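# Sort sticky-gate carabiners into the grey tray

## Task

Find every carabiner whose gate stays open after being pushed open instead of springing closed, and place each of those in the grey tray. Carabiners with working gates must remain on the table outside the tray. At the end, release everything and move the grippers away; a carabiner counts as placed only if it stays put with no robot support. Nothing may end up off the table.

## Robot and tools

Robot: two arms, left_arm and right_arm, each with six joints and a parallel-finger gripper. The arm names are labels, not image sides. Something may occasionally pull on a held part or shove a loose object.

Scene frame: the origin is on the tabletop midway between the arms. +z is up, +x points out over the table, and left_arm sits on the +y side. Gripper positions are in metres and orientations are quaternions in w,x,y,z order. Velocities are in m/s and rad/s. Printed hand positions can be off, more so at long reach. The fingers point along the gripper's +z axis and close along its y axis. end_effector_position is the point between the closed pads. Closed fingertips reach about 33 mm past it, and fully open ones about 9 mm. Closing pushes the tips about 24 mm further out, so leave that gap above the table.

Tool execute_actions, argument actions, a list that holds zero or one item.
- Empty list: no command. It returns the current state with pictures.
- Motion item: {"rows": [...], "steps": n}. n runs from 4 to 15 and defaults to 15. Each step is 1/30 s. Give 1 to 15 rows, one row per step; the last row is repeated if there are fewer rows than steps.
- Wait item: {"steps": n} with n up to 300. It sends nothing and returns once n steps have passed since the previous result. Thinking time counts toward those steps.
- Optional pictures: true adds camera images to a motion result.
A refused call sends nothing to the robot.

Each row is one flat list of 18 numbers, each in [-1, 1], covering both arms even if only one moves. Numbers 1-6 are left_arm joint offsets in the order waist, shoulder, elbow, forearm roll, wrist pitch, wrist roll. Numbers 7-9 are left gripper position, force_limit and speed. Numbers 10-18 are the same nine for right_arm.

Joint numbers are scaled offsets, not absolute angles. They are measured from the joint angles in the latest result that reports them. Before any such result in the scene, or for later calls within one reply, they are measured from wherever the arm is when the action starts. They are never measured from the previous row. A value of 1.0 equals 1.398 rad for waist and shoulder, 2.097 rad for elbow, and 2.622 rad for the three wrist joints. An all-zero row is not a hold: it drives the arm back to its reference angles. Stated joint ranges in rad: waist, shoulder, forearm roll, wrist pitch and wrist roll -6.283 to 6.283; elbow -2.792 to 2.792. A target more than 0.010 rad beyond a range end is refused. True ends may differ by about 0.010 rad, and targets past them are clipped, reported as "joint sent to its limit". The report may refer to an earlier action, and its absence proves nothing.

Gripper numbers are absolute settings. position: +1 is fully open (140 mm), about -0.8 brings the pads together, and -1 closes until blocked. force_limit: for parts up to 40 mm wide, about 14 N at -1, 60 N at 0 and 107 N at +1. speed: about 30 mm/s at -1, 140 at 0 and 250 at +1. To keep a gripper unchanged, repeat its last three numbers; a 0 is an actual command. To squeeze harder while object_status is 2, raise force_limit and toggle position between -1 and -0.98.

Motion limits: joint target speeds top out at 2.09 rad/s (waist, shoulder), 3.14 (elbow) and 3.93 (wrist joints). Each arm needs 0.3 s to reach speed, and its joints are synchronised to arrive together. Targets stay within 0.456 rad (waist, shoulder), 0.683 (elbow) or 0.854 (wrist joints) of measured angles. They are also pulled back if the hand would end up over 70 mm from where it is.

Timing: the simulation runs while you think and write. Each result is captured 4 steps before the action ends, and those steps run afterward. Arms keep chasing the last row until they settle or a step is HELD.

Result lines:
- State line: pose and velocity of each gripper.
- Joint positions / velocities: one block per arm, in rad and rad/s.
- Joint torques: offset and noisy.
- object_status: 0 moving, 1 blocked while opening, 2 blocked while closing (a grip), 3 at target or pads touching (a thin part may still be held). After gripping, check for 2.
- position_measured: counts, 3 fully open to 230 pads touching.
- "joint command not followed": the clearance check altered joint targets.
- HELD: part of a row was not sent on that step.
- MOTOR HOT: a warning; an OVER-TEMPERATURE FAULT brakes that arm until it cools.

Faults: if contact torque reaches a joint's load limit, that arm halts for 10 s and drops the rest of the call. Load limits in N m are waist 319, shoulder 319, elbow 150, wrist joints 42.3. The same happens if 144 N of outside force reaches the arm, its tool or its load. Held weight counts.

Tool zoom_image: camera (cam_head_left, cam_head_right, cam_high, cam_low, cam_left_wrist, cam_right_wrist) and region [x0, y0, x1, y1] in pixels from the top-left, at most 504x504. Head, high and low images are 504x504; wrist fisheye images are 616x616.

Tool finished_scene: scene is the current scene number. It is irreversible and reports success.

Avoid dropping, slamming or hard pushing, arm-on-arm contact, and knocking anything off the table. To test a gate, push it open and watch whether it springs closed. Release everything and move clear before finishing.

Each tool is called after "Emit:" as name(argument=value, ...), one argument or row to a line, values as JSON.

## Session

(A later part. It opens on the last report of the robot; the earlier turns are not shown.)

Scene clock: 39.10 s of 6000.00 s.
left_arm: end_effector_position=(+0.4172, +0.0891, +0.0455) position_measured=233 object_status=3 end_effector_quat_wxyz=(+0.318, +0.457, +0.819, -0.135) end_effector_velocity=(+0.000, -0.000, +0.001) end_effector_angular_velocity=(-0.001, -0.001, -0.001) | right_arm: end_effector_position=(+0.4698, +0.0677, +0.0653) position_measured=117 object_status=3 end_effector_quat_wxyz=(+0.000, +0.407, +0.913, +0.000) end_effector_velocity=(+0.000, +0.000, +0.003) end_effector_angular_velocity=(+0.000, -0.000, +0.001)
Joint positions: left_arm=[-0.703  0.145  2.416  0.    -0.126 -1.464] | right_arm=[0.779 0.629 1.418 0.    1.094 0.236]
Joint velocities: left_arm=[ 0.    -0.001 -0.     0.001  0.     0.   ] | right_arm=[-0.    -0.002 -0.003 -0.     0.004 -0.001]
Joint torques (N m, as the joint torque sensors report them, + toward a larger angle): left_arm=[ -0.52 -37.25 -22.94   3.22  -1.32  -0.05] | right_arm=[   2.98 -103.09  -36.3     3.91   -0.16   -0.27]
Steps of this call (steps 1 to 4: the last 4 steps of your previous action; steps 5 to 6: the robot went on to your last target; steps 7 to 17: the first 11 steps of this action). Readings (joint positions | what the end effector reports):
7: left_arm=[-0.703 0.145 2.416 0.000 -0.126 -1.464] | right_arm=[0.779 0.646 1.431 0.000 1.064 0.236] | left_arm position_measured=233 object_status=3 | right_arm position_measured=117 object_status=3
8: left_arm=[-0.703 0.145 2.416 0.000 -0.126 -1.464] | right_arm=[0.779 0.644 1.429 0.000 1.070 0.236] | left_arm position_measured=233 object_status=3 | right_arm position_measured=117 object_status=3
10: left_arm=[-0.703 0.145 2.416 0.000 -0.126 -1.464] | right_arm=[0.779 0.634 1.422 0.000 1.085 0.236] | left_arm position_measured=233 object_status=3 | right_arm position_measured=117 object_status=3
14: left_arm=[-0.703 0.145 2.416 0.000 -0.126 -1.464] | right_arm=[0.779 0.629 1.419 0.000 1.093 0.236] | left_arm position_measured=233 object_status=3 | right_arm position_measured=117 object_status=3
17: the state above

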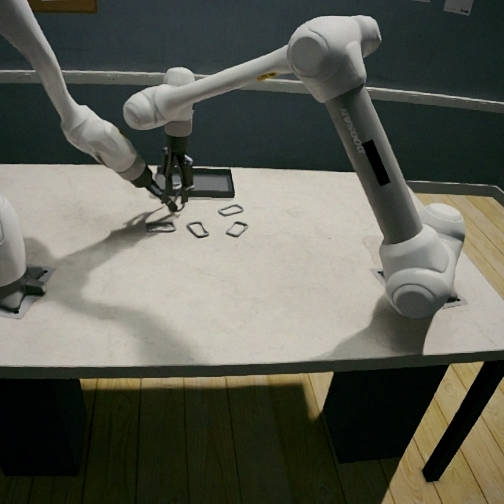

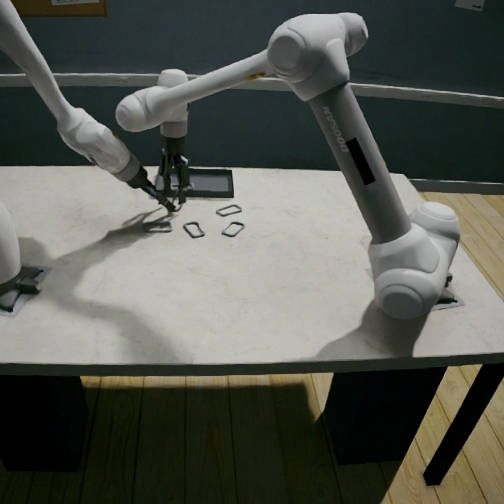

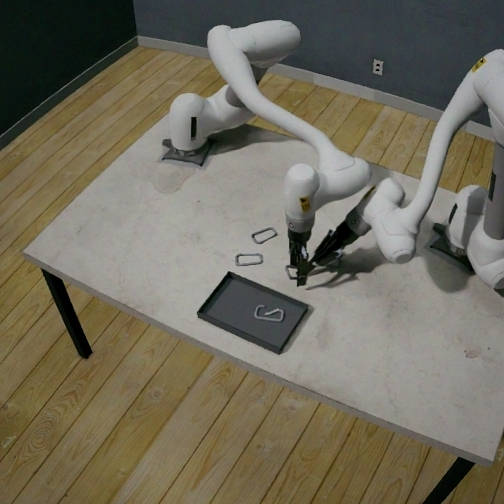

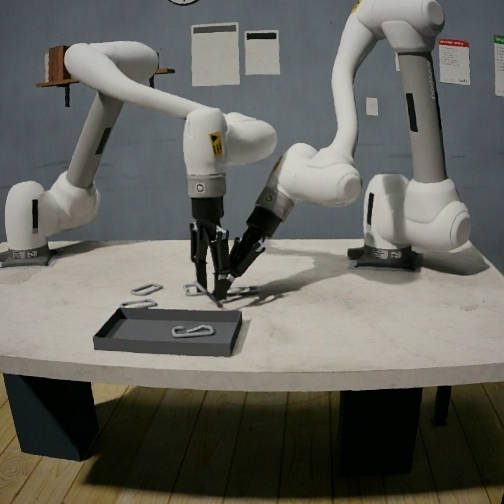

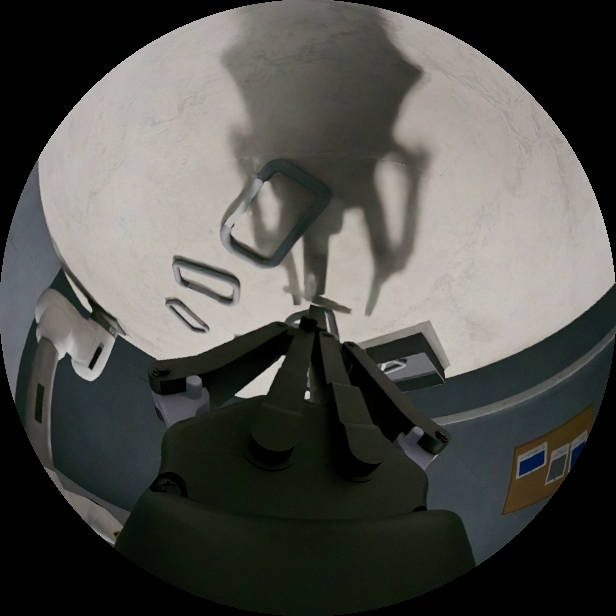

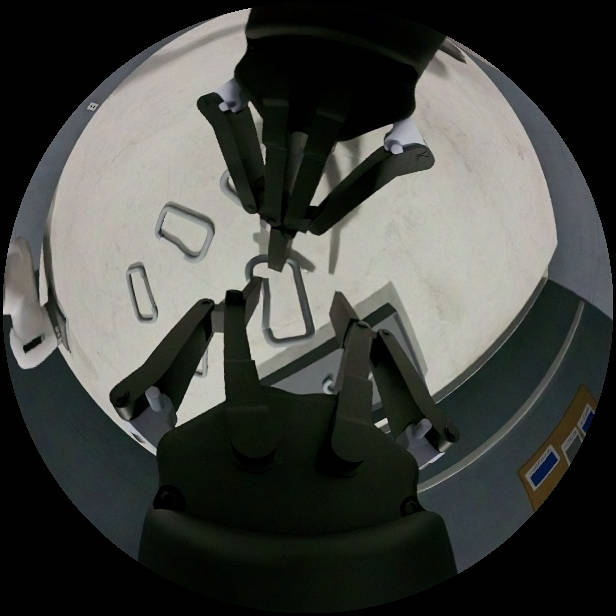

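Emit:
execute_actions(
  actions=[
    {"rows":[[0,0,0,0,0,0,-1,0,0,0,-0.013,-0.006,0,0.0115,0,0.1,-0.8,0]],"steps":15},
  ],
  pictures=true,
)

Emit:
zoom_image(
  camera="cam_right_wrist",
  region=[200,200,400,400],
)

Emit:
zoom_image(
  camera="cam_low",
  region=[150,240,290,330],
)

Scene clock: 39.67 s of 6000.00 s.
left_arm: end_effector_position=(+0.4172, +0.0891, +0.0455) position_measured=233 object_status=3 end_effector_quat_wxyz=(+0.318, +0.457, +0.819, -0.135) end_effector_velocity=(-0.001, -0.001, -0.001) end_effector_angular_velocity=(+0.001, +0.001, -0.002) | right_arm: end_effector_position=(+0.4690, +0.0667, +0.0869) position_measured=117 object_status=3 end_effector_quat_wxyz=(+0.000, +0.407, +0.913, +0.001) end_effector_velocity=(+0.000, -0.000, +0.004) end_effector_angular_velocity=(+0.001, -0.000, -0.001)
Joint positions: left_arm=[-0.703  0.145  2.416  0.    -0.126 -1.464] | right_arm=[0.779 0.611 1.406 0.    1.124 0.236]
Joint velocities: left_arm=[-0.002  0.001 -0.     0.    -0.     0.   ] | right_arm=[-0.    -0.003 -0.002  0.     0.004  0.   ]
Joint torques (N m, as the joint torque sensors report them, + toward a larger angle): left_arm=[  0.31 -37.27 -22.69   3.21  -1.39  -0.01] | right_arm=[  2.7  -97.23 -37.48   3.83  -0.13  -0.22]
Steps of this call (steps 1 to 4: the last 4 steps of your previous action; steps 5 to 6: the robot went on to your last target; steps 7 to 17: the first 11 steps of this action). Readings (joint positions | what the end effector reports):
7: left_arm=[-0.703 0.145 2.416 0.000 -0.126 -1.464] | right_arm=[0.779 0.628 1.418 0.000 1.094 0.236] | left_arm position_measured=233 object_status=3 | right_arm position_measured=117 object_status=3
8: left_arm=[-0.703 0.145 2.416 0.000 -0.126 -1.464] | right_arm=[0.779 0.626 1.416 0.000 1.100 0.236] | left_arm position_measured=233 object_status=3 | right_arm position_measured=117 object_status=3
10: left_arm=[-0.703 0.145 2.416 0.000 -0.126 -1.464] | right_arm=[0.779 0.616 1.409 0.000 1.114 0.236] | left_arm position_measured=233 object_status=3 | right_arm position_measured=117 object_status=3
14: left_arm=[-0.703 0.145 2.416 0.000 -0.126 -1.464] | right_arm=[0.779 0.611 1.406 0.000 1.123 0.236] | left_arm position_measured=233 object_status=3 | right_arm position_measured=117 object_status=3
17: the state above

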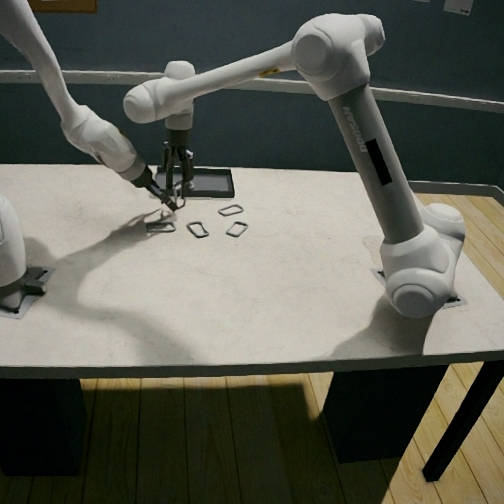

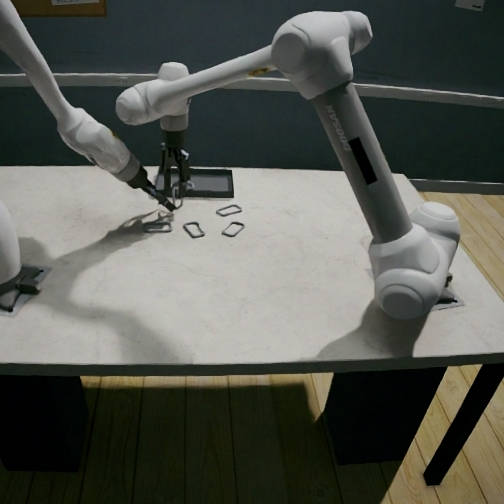

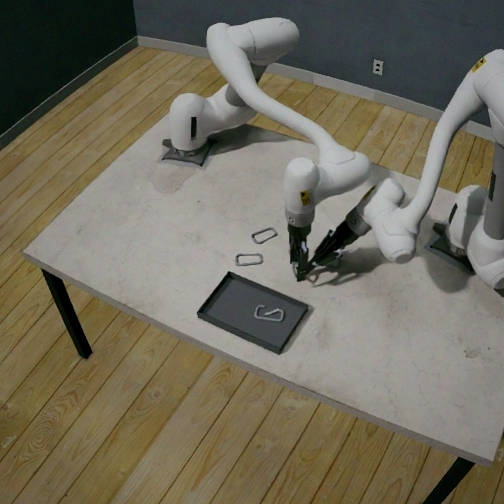

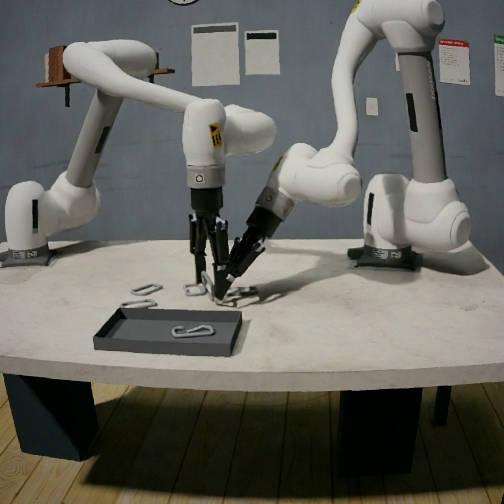

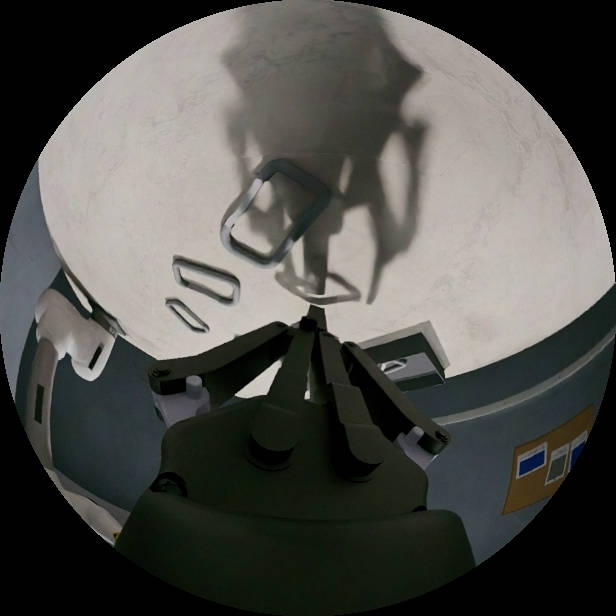

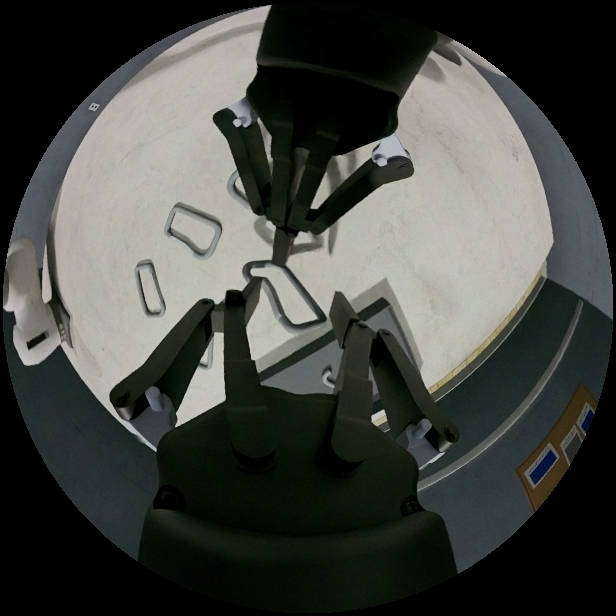

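Region (200, 200, 400, 400) of cam_right_wrist's 616x616 image, scaled by 2.520, with more detail than that image has.

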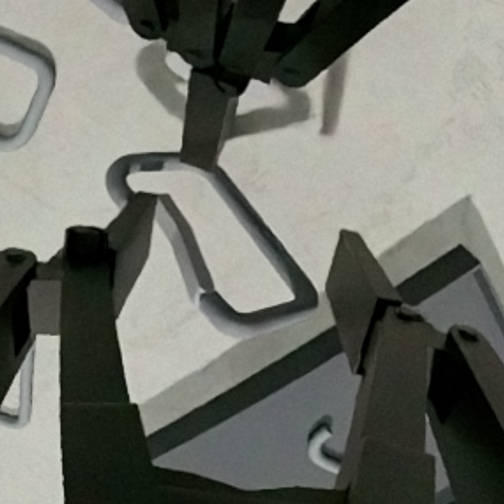

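Region (150, 240, 290, 330) of cam_low's 504x504 image, scaled by 3.600, with more detail than that image has; it fills the top 324 rows of this view, and the rest is white.

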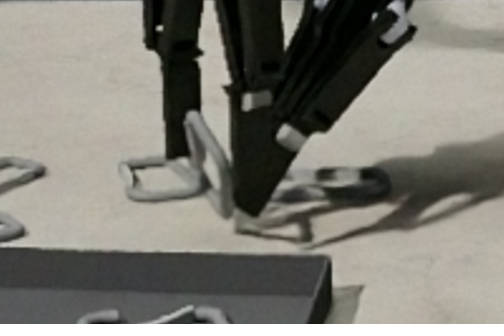

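Emit:
execute_actions(
  actions=[
    {"rows":[[0,0,0,0,0,0,-1,0,0,0,-0.010,-0.005,0,0.009,0,0.1,-0.8,0]],"steps":15},
  ],
  pictures=true,
)

Emit:
zoom_image(
  camera="cam_right_wrist",
  region=[200,200,400,400],
)

Emit:
zoom_image(
  camera="cam_low",
  region=[150,220,290,330],
)

Scene clock: 40.30 s of 6000.00 s.
left_arm: end_effector_position=(+0.4172, +0.0891, +0.0455) position_measured=233 object_status=3 end_effector_quat_wxyz=(+0.318, +0.457, +0.819, -0.135) end_effector_velocity=(-0.001, -0.001, -0.000) end_effector_angular_velocity=(-0.000, +0.001, -0.001) | right_arm: end_effector_position=(+0.4684, +0.0657, +0.1040) position_measured=117 object_status=3 end_effector_quat_wxyz=(+0.000, +0.407, +0.913, +0.001) end_effector_velocity=(+0.000, -0.000, +0.003) end_effector_angular_velocity=(-0.000, -0.000, -0.001)
Joint positions: left_arm=[-0.703  0.145  2.416  0.    -0.126 -1.464] | right_arm=[0.779 0.597 1.395 0.    1.147 0.236]
Joint velocities: left_arm=[-0.002  0.     0.    -0.001  0.    -0.   ] | right_arm=[-0.    -0.002 -0.002 -0.     0.003  0.001]
Joint torques (N m, as the joint torque sensors report them, + toward a larger angle): left_arm=[ -0.4  -37.77 -23.2    3.13  -1.62   0.01] | right_arm=[  4.65 -99.31 -35.62   4.14  -0.32  -0.23]
Steps of this call (steps 1 to 4: the last 4 steps of your previous action; steps 5 to 8: the robot went on to your last target; steps 9 to 19: the first 11 steps of this action). Readings (joint positions | what the end effector reports):
9: left_arm=[-0.703 0.145 2.416 0.000 -0.126 -1.464] | right_arm=[0.779 0.610 1.406 0.000 1.124 0.236] | left_arm position_measured=233 object_status=3 | right_arm position_measured=117 object_status=3
10: left_arm=[-0.703 0.145 2.416 0.000 -0.126 -1.464] | right_arm=[0.779 0.608 1.404 0.000 1.129 0.236] | left_arm position_measured=233 object_status=3 | right_arm position_measured=117 object_status=3
12: left_arm=[-0.703 0.145 2.416 0.000 -0.126 -1.464] | right_arm=[0.779 0.601 1.398 0.000 1.140 0.236] | left_arm position_measured=233 object_status=3 | right_arm position_measured=117 object_status=3
16: left_arm=[-0.703 0.145 2.416 0.000 -0.126 -1.464] | right_arm=[0.779 0.597 1.396 0.000 1.146 0.236] | left_arm position_measured=233 object_status=3 | right_arm position_measured=117 object_status=3
19: the state above

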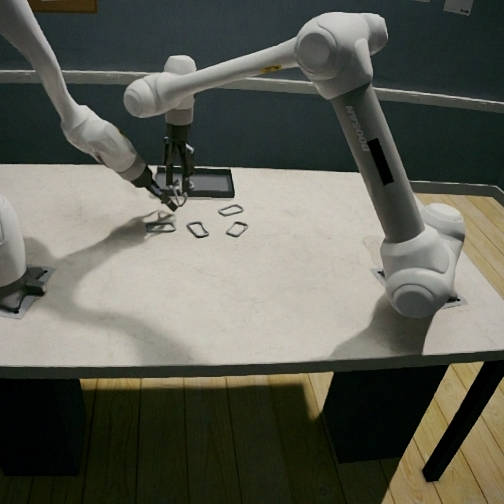

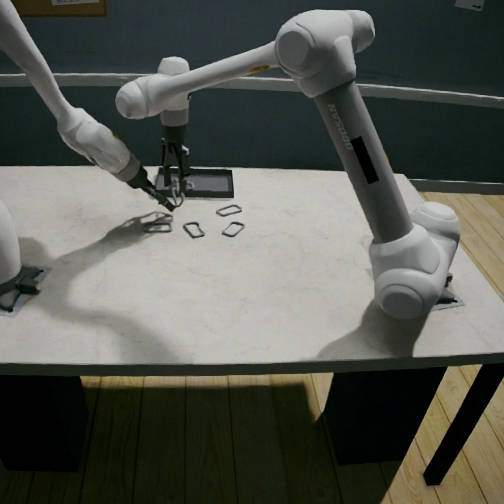

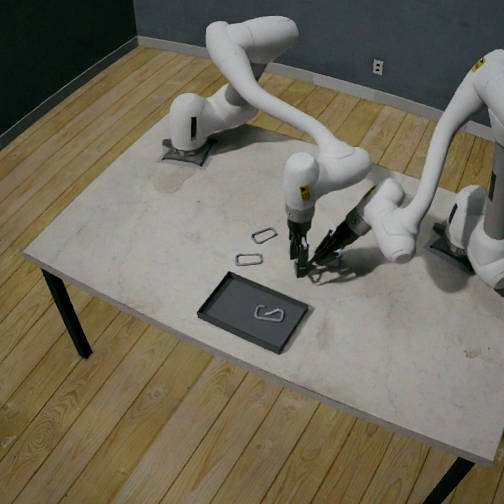

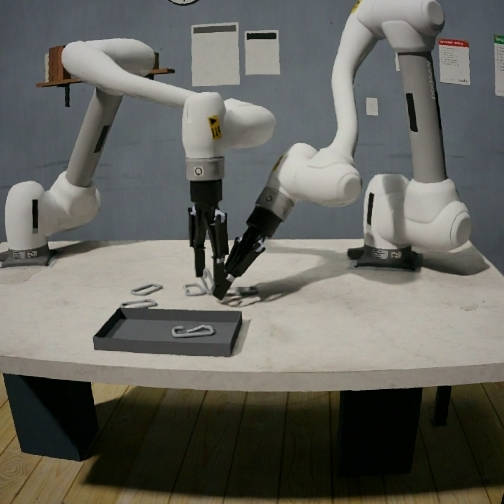

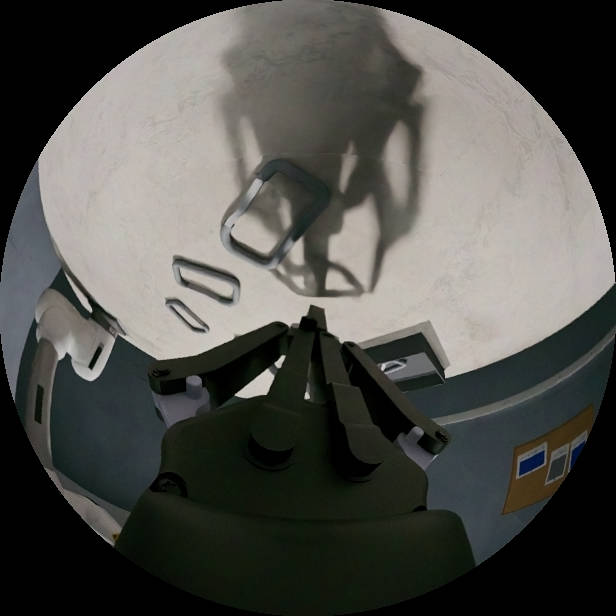

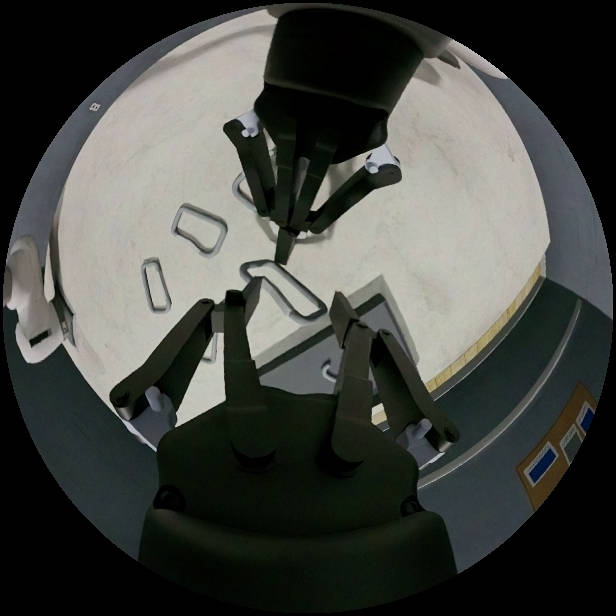

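Region (200, 200, 400, 400) of cam_right_wrist's 616x616 image, scaled by 2.520, with more detail than that image has.

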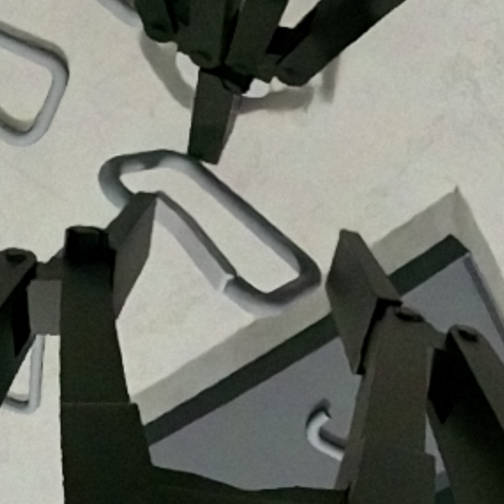

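Region (150, 220, 290, 330) of cam_low's 504x504 image, scaled by 3.600, with more detail than that image has; it fills the top 396 rows of this view, and the rest is white.

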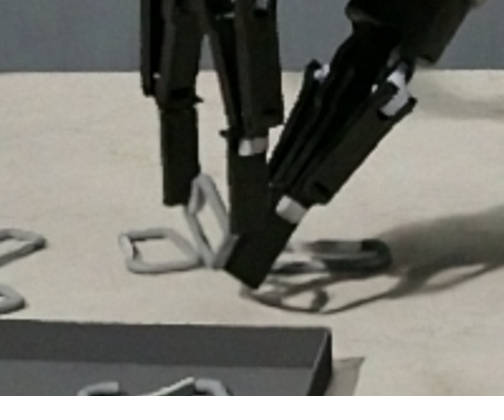

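Emit:
execute_actions(
  actions=[
    {"rows":[[0,-0.0264,0.0149,0,0.0021,0,-1,0,0,0,0,0,0,0,0,0.1,-0.8,0],[0,-0.0264,0.0149,0,0.0021,0,-1,0,0,0,0,0,0,0,0,0.1,-0.8,0],[0,-0.0264,0.0149,0,0.0021,0,-1,0,0,0,0,0,0,0,0,0.1,-0.8,0],[0,-0.0264,0.0149,0,0.0021,0,-1,0,0,0,0.02,0.01,0,-0.018,0,0.1,-0.8,0],[0,-0.0264,0.0149,0,0.0021,0,-1,0,0,0,0.039,0.018,0,-0.0345,0,0.1,-0.8,0]],"steps":15},
  ],
  pictures=true,
)

Emit:
zoom_image(
  camera="cam_right_wrist",
  region=[200,200,400,400],
)

Scene clock: 41.57 s of 6000.00 s.
left_arm: end_effector_position=(+0.4051, +0.1048, +0.0502) position_measured=233 object_status=3 end_effector_quat_wxyz=(+0.318, +0.457, +0.819, -0.135) end_effector_velocity=(-0.003, +0.002, +0.000) end_effector_angular_velocity=(+0.000, +0.000, -0.002) | right_arm: end_effector_position=(+0.4703, +0.0686, +0.0421) position_measured=117 object_status=3 end_effector_quat_wxyz=(-0.000, +0.407, +0.913, +0.000) end_effector_velocity=(+0.004, +0.007, -0.051) end_effector_angular_velocity=(+0.014, -0.010, +0.001)
Joint positions: left_arm=[-0.703  0.109  2.446  0.    -0.12  -1.464] | right_arm=[0.779 0.648 1.431 0.    1.062 0.236]
Joint velocities: left_arm=[-0.002 -0.006  0.005 -0.     0.001 -0.   ] | right_arm=[ 0.     0.043  0.027  0.    -0.088 -0.001]
Joint torques (N m, as the joint torque sensors report them, + toward a larger angle): left_arm=[ -0.2  -32.58 -23.21   3.29  -1.75  -0.05] | right_arm=[   5.83 -120.06  -42.51    4.97    0.16   -0.19]
Steps of this call (steps 1 to 4: the last 4 steps of your previous action; steps 5 to 15: the robot went on to your last target; steps 16 to 27: nothing new was sent; steps 28 to 38: the first 11 steps of this action). Readings (joint positions | what the end effector reports):
28: left_arm=[-0.703 0.145 2.416 0.000 -0.126 -1.464] | right_arm=[0.779 0.597 1.395 0.000 1.147 0.236] | left_arm position_measured=233 object_status=3 | right_arm position_measured=117 object_status=3
29: left_arm=[-0.703 0.142 2.419 0.000 -0.126 -1.464] | right_arm=[0.779 0.597 1.395 0.000 1.147 0.236] | left_arm position_measured=233 object_status=3 | right_arm position_measured=117 object_status=3
31: left_arm=[-0.703 0.123 2.435 0.000 -0.123 -1.464] | right_arm=[0.779 0.597 1.395 0.000 1.147 0.236] | left_arm position_measured=233 object_status=3 | right_arm position_measured=117 object_status=3
35: left_arm=[-0.703 0.110 2.445 0.000 -0.121 -1.464] | right_arm=[0.779 0.633 1.421 0.000 1.087 0.236] | left_arm position_measured=233 object_status=3 | right_arm position_measured=117 object_status=3
38: the state above

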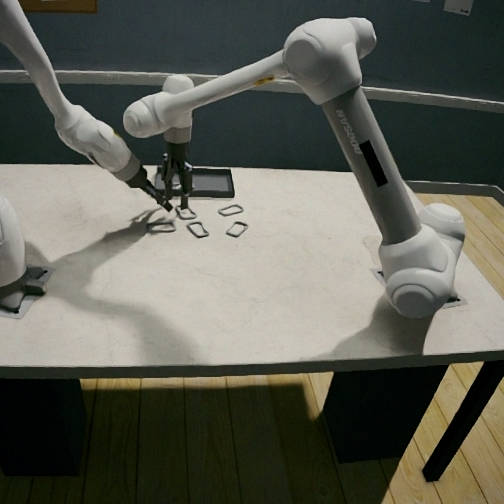

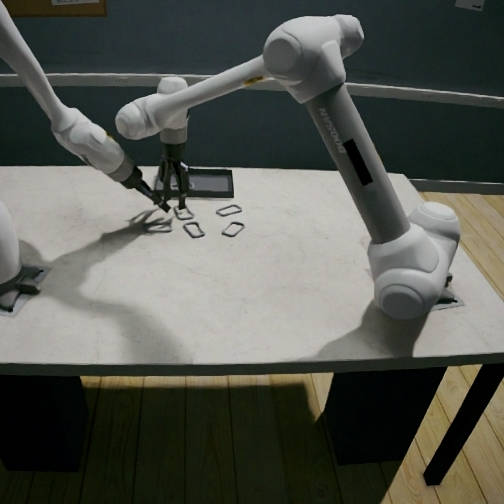

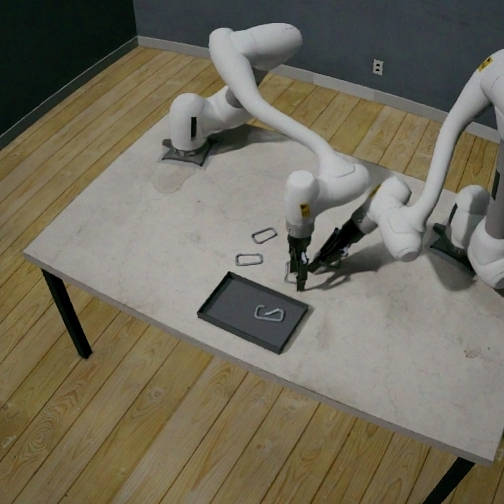

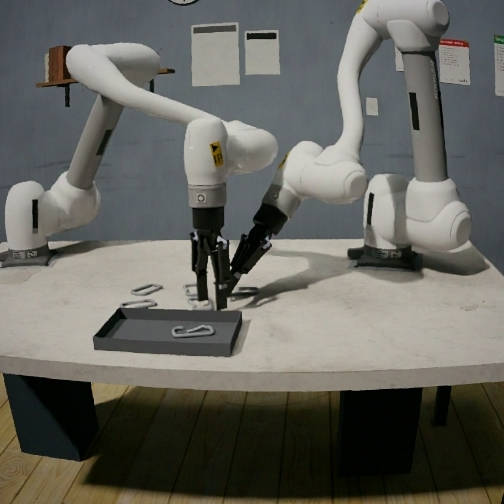

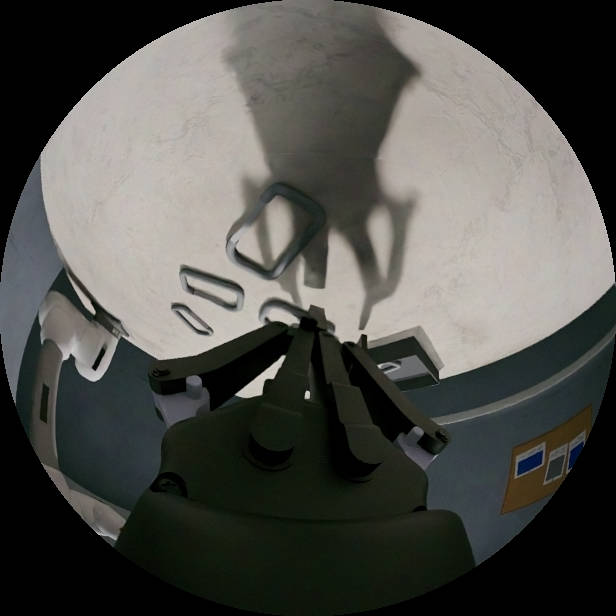

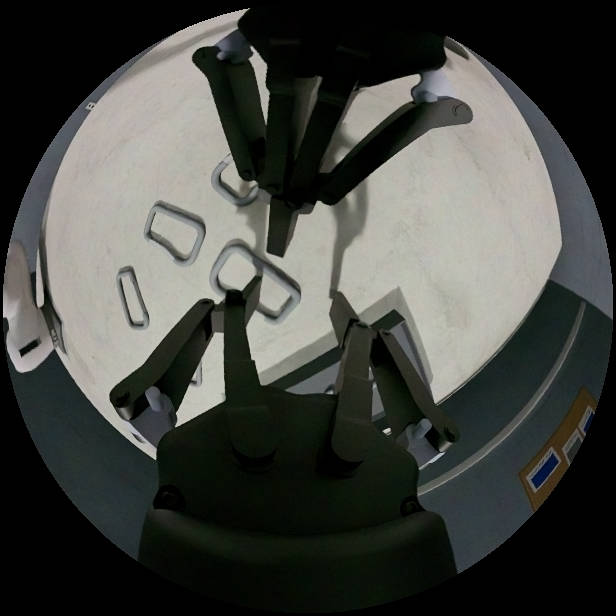

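Region (200, 200, 400, 400) of cam_right_wrist's 616x616 image, scaled by 2.520, with more detail than that image has.

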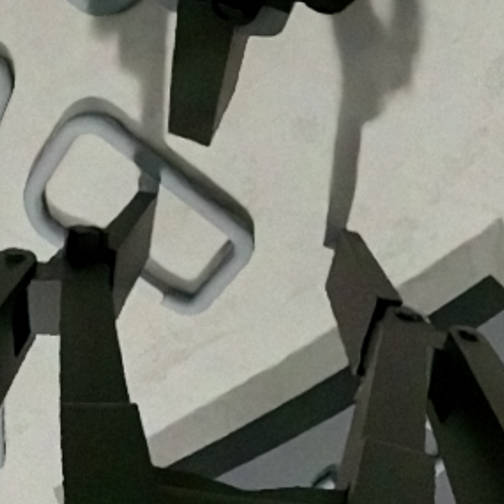

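Emit:
execute_actions(
  actions=[
    {"rows":[[0,-0.03,0.02,0,0.003,0,-1,0,0,0,-0.03,-0.014,0,0.027,0,0.1,-0.8,0]],"steps":15},
  ],
  pictures=true,
)

Emit:
zoom_image(
  camera="cam_right_wrist",
  region=[180,180,400,400],
)

Scene clock: 42.10 s of 6000.00 s.
left_arm: end_effector_position=(+0.3883, +0.1265, +0.0508) position_measured=233 object_status=3 end_effector_quat_wxyz=(+0.315, +0.458, +0.820, -0.134) end_effector_velocity=(-0.003, +0.004, -0.001) end_effector_angular_velocity=(+0.002, +0.001, -0.000) | right_arm: end_effector_position=(+0.4688, +0.0663, +0.0920) position_measured=117 object_status=3 end_effector_quat_wxyz=(-0.000, +0.407, +0.913, +0.000) end_effector_velocity=(+0.000, -0.000, +0.010) end_effector_angular_velocity=(+0.002, -0.001, +0.000)
Joint positions: left_arm=[-0.703  0.068  2.488  0.    -0.113 -1.464] | right_arm=[0.779 0.607 1.402 0.    1.132 0.236]
Joint velocities: left_arm=[-0.    -0.006  0.007 -0.     0.001  0.   ] | right_arm=[-0.    -0.008 -0.006  0.     0.013 -0.001]
Joint torques (N m, as the joint torque sensors report them, + toward a larger angle): left_arm=[ -0.36 -30.16 -24.34   3.27  -1.43   0.06] | right_arm=[  2.16 -97.88 -35.17   3.87  -0.37  -0.35]
Steps of this call (steps 1 to 4: the last 4 steps of your previous action; step 5: the robot went on to your last target; steps 6 to 16: the first 11 steps of this action). Readings (joint positions | what the end effector reports):
6: left_arm=[-0.703 0.108 2.447 0.000 -0.120 -1.464] | right_arm=[0.779 0.651 1.433 0.000 1.057 0.236] | left_arm position_measured=233 object_status=3 | right_arm position_measured=117 object_status=3
7: left_arm=[-0.703 0.105 2.450 0.000 -0.120 -1.464] | right_arm=[0.779 0.649 1.432 0.000 1.062 0.236] | left_arm position_measured=233 object_status=3 | right_arm position_measured=117 object_status=3
9: left_arm=[-0.703 0.084 2.471 0.000 -0.116 -1.464] | right_arm=[0.779 0.627 1.416 -0.000 1.098 0.236] | left_arm position_measured=233 object_status=3 | right_arm position_measured=117 object_status=3
13: left_arm=[-0.703 0.069 2.486 0.000 -0.113 -1.464] | right_arm=[0.779 0.608 1.403 0.000 1.129 0.236] | left_arm position_measured=233 object_status=3 | right_arm position_measured=117 object_status=3
16: the state above

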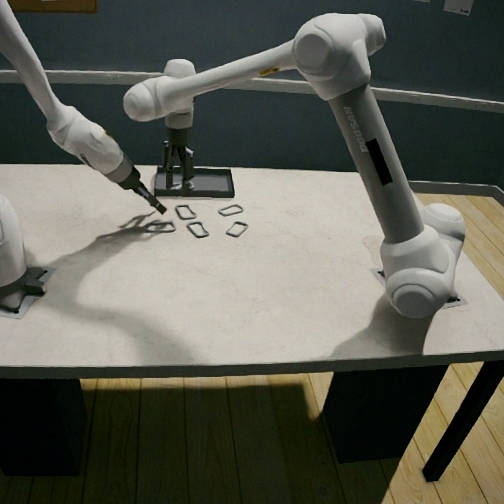

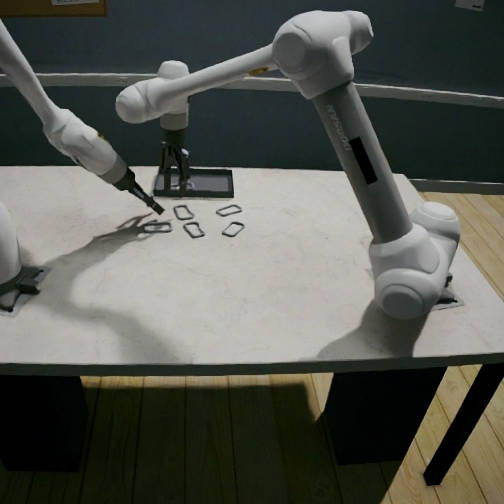

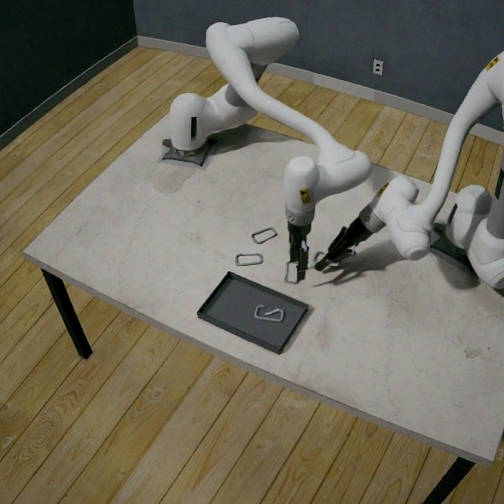

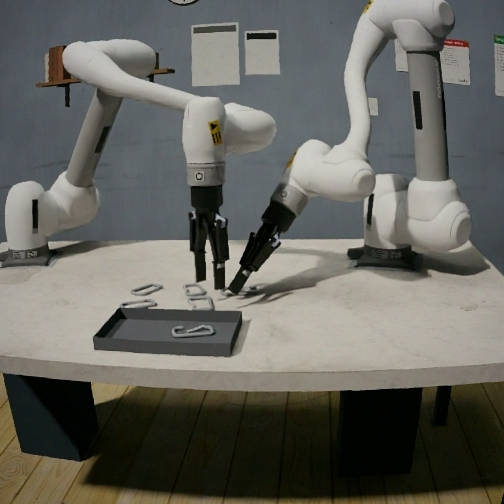

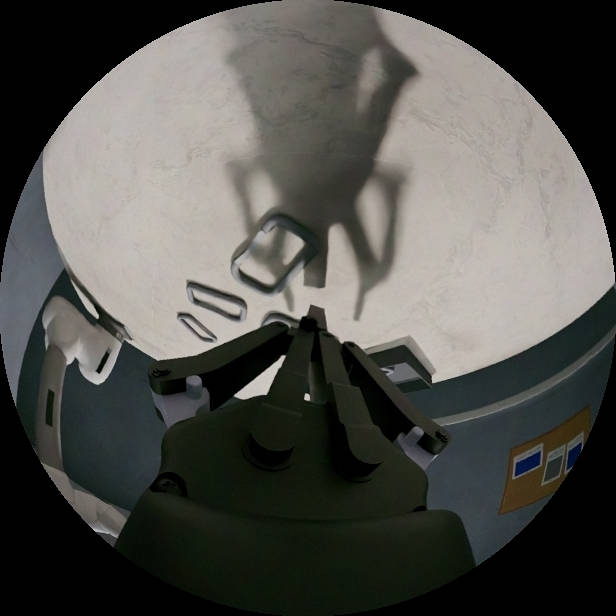

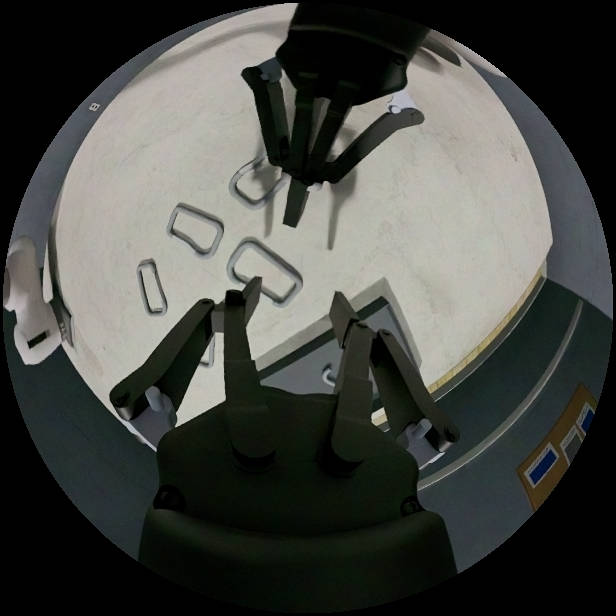

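Region (180, 180, 400, 400) of cam_right_wrist's 616x616 image, scaled by 2.291, with more detail than that image has.

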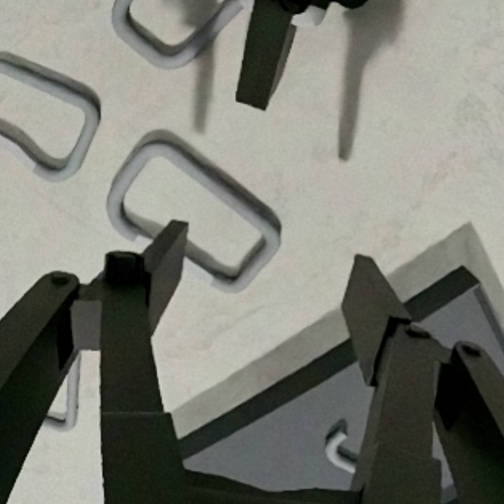

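Emit:
execute_actions(
  actions=[
    {"rows":[[0.6,-0.07,-0.2,0,0.3,0,-1,0,0,0.0744,-0.131,0.133,0,-0.037,-0.446,0.1,-0.8,0]],"steps":15},
  ],
)

Emit:
execute_actions(
  actions=[
    {"steps":20},
  ],
  pictures=true,
)

Emit:
zoom_image(
  camera="cam_right_wrist",
  region=[200,180,400,380],
)

Scene clock: 42.90 s of 6000.00 s.
left_arm: end_effector_position=(+0.4838, +0.1791, +0.0970) position_measured=233 object_status=3 end_effector_quat_wxyz=(+0.283, +0.388, +0.872, -0.091) end_effector_velocity=(+0.279, +0.239, +0.145) end_effector_angular_velocity=(+0.170, +0.191, +0.610) | right_arm: end_effector_position=(+0.3898, +0.0336, +0.0986) position_measured=117 object_status=3 end_effector_quat_wxyz=(+0.000, +0.104, +0.995, +0.000) end_effector_velocity=(-0.261, -0.127, +0.013) end_effector_angular_velocity=(-0.001, -0.002, +2.745)
Joint positions: left_arm=[-0.521  0.033  2.339  0.     0.166 -1.464] | right_arm=[ 0.838  0.503  1.561  0.     1.077 -0.336]
Joint velocities: left_arm=[ 0.609 -0.093 -0.398  0.     0.747 -0.001] | right_arm=[ 0.199 -0.346  0.53   0.    -0.183 -2.546]
Joint torques (N m, as the joint torque sensors report them, + toward a larger angle): left_arm=[  1.05 -33.02 -26.65   3.62  -1.29  -0.09] | right_arm=[  3.52 -88.06 -34.38   4.07  -0.48  -0.39]
Steps of this call (steps 1 to 4: the last 4 steps of your previous action; steps 5 to 13: the robot went on to your last target; steps 14 to 24: the first 11 steps of this action). Readings (joint positions | what the end effector reports):
14: left_arm=[-0.703 0.067 2.488 0.000 -0.112 -1.464] | right_arm=[0.779 0.606 1.402 0.000 1.133 0.236] | left_arm position_measured=233 object_status=3 | right_arm position_measured=117 object_status=3
15: left_arm=[-0.699 0.066 2.485 0.000 -0.106 -1.464] | right_arm=[0.779 0.605 1.404 0.000 1.132 0.229] | left_arm position_measured=233 object_status=3 | right_arm position_measured=117 object_status=3
17: left_arm=[-0.670 0.060 2.456 0.000 -0.054 -1.464] | right_arm=[0.786 0.593 1.424 0.000 1.124 0.173] | left_arm position_measured=233 object_status=3 | right_arm position_measured=117 object_status=3
21: left_arm=[-0.582 0.043 2.383 0.000 0.085 -1.464] | right_arm=[0.817 0.540 1.505 0.000 1.096 -0.091] | left_arm position_measured=233 object_status=3 | right_arm position_measured=117 object_status=3
24: the state above

Scene clock: 43.57 s of 6000.00 s.
left_arm: end_effector_position=(+0.6136, +0.3943, +0.1744) position_measured=233 object_status=3 end_effector_quat_wxyz=(+0.239, +0.203, +0.949, -0.025) end_effector_velocity=(+0.106, +0.365, +0.106) end_effector_angular_velocity=(+0.044, +0.136, +0.615) | right_arm: end_effector_position=(+0.3317, +0.0019, +0.1006) position_measured=117 object_status=3 end_effector_quat_wxyz=(+0.000, -0.215, +0.977, +0.001) end_effector_velocity=(-0.000, +0.000, -0.001) end_effector_angular_velocity=(-0.001, +0.000, +0.001)
Joint positions: left_arm=[-0.105 -0.01   2.156  0.     0.51  -1.464] | right_arm=[ 0.883  0.424  1.681  0.     1.035 -0.934]
Joint velocities: left_arm=[ 0.615 -0.052 -0.222 -0.     0.417 -0.   ] | right_arm=[ 0.001  0.001 -0.    -0.001  0.    -0.   ]
Joint torques (N m, as the joint torque sensors report them, + toward a larger angle): left_arm=[  0.71 -34.59 -33.58   4.52  -0.99  -0.07] | right_arm=[  2.62 -78.4  -34.04   3.71  -0.37  -0.06]
Kept back: nothing.
Steps of this call (steps 1 to 4: the last 4 steps of your previous action; steps 5 to 20: the robot went on to your last target). Readings (joint positions | what the end effector reports):
1: left_arm=[-0.500 0.030 2.326 0.000 0.191 -1.464] | right_arm=[0.844 0.491 1.579 0.000 1.071 -0.423] | left_arm position_measured=233 object_status=3 | right_arm position_measured=117 object_status=3
2: left_arm=[-0.480 0.027 2.314 0.000 0.214 -1.464] | right_arm=[0.851 0.479 1.597 0.000 1.064 -0.511] | left_arm position_measured=233 object_status=3 | right_arm position_measured=117 object_status=3
4: left_arm=[-0.439 0.021 2.290 0.000 0.258 -1.464] | right_arm=[0.864 0.458 1.630 0.000 1.053 -0.676] | left_arm position_measured=233 object_status=3 | right_arm position_measured=117 object_status=3
8: left_arm=[-0.355 0.012 2.250 0.000 0.334 -1.464] | right_arm=[0.880 0.429 1.673 0.000 1.038 -0.891] | left_arm position_measured=233 object_status=3 | right_arm position_measured=117 object_status=3
20: the state above

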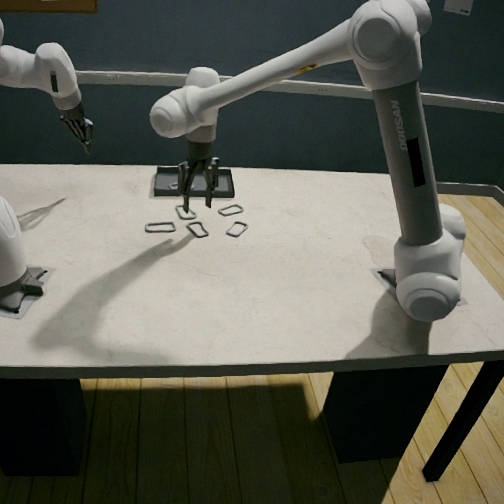

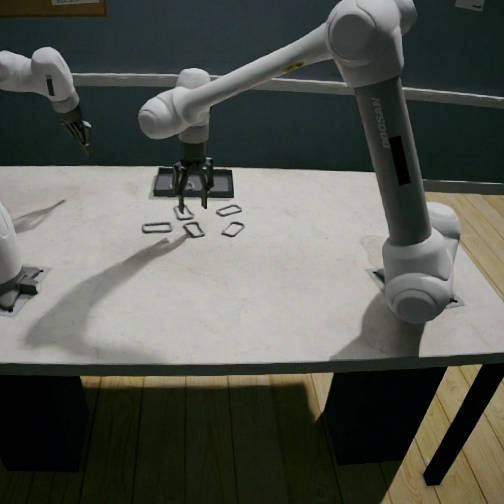

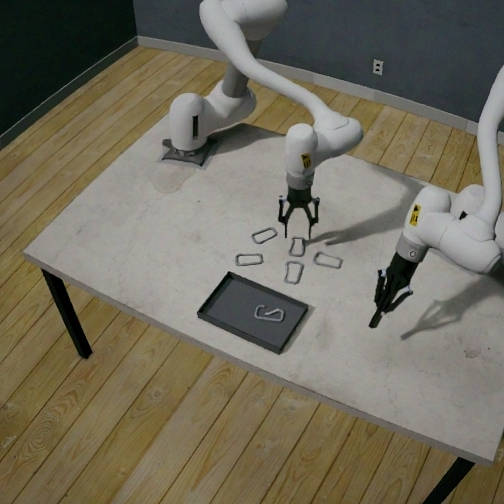

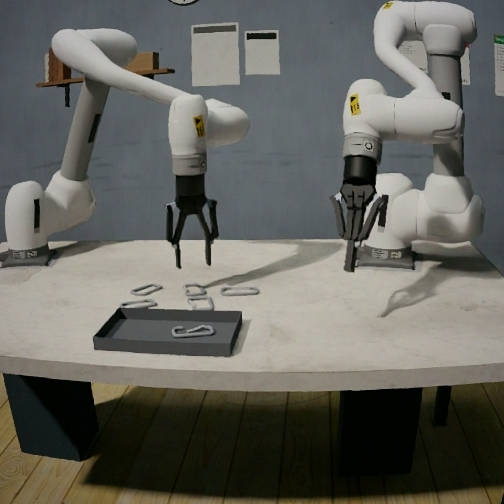

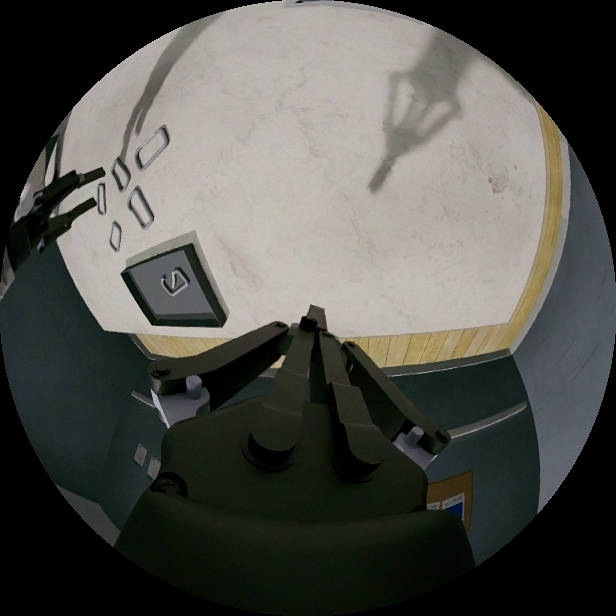

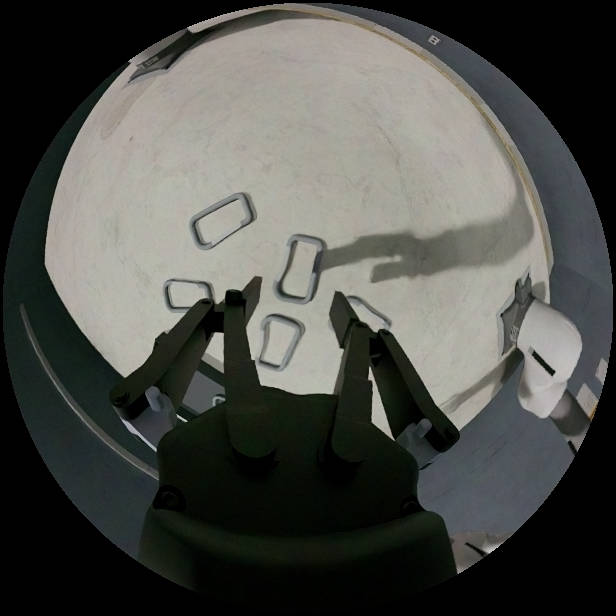

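Region (200, 180, 400, 380) of cam_right_wrist's 616x616 image, scaled by 2.520, with more detail than that image has.

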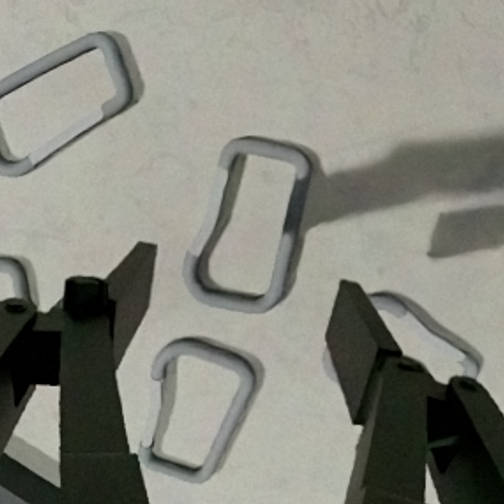

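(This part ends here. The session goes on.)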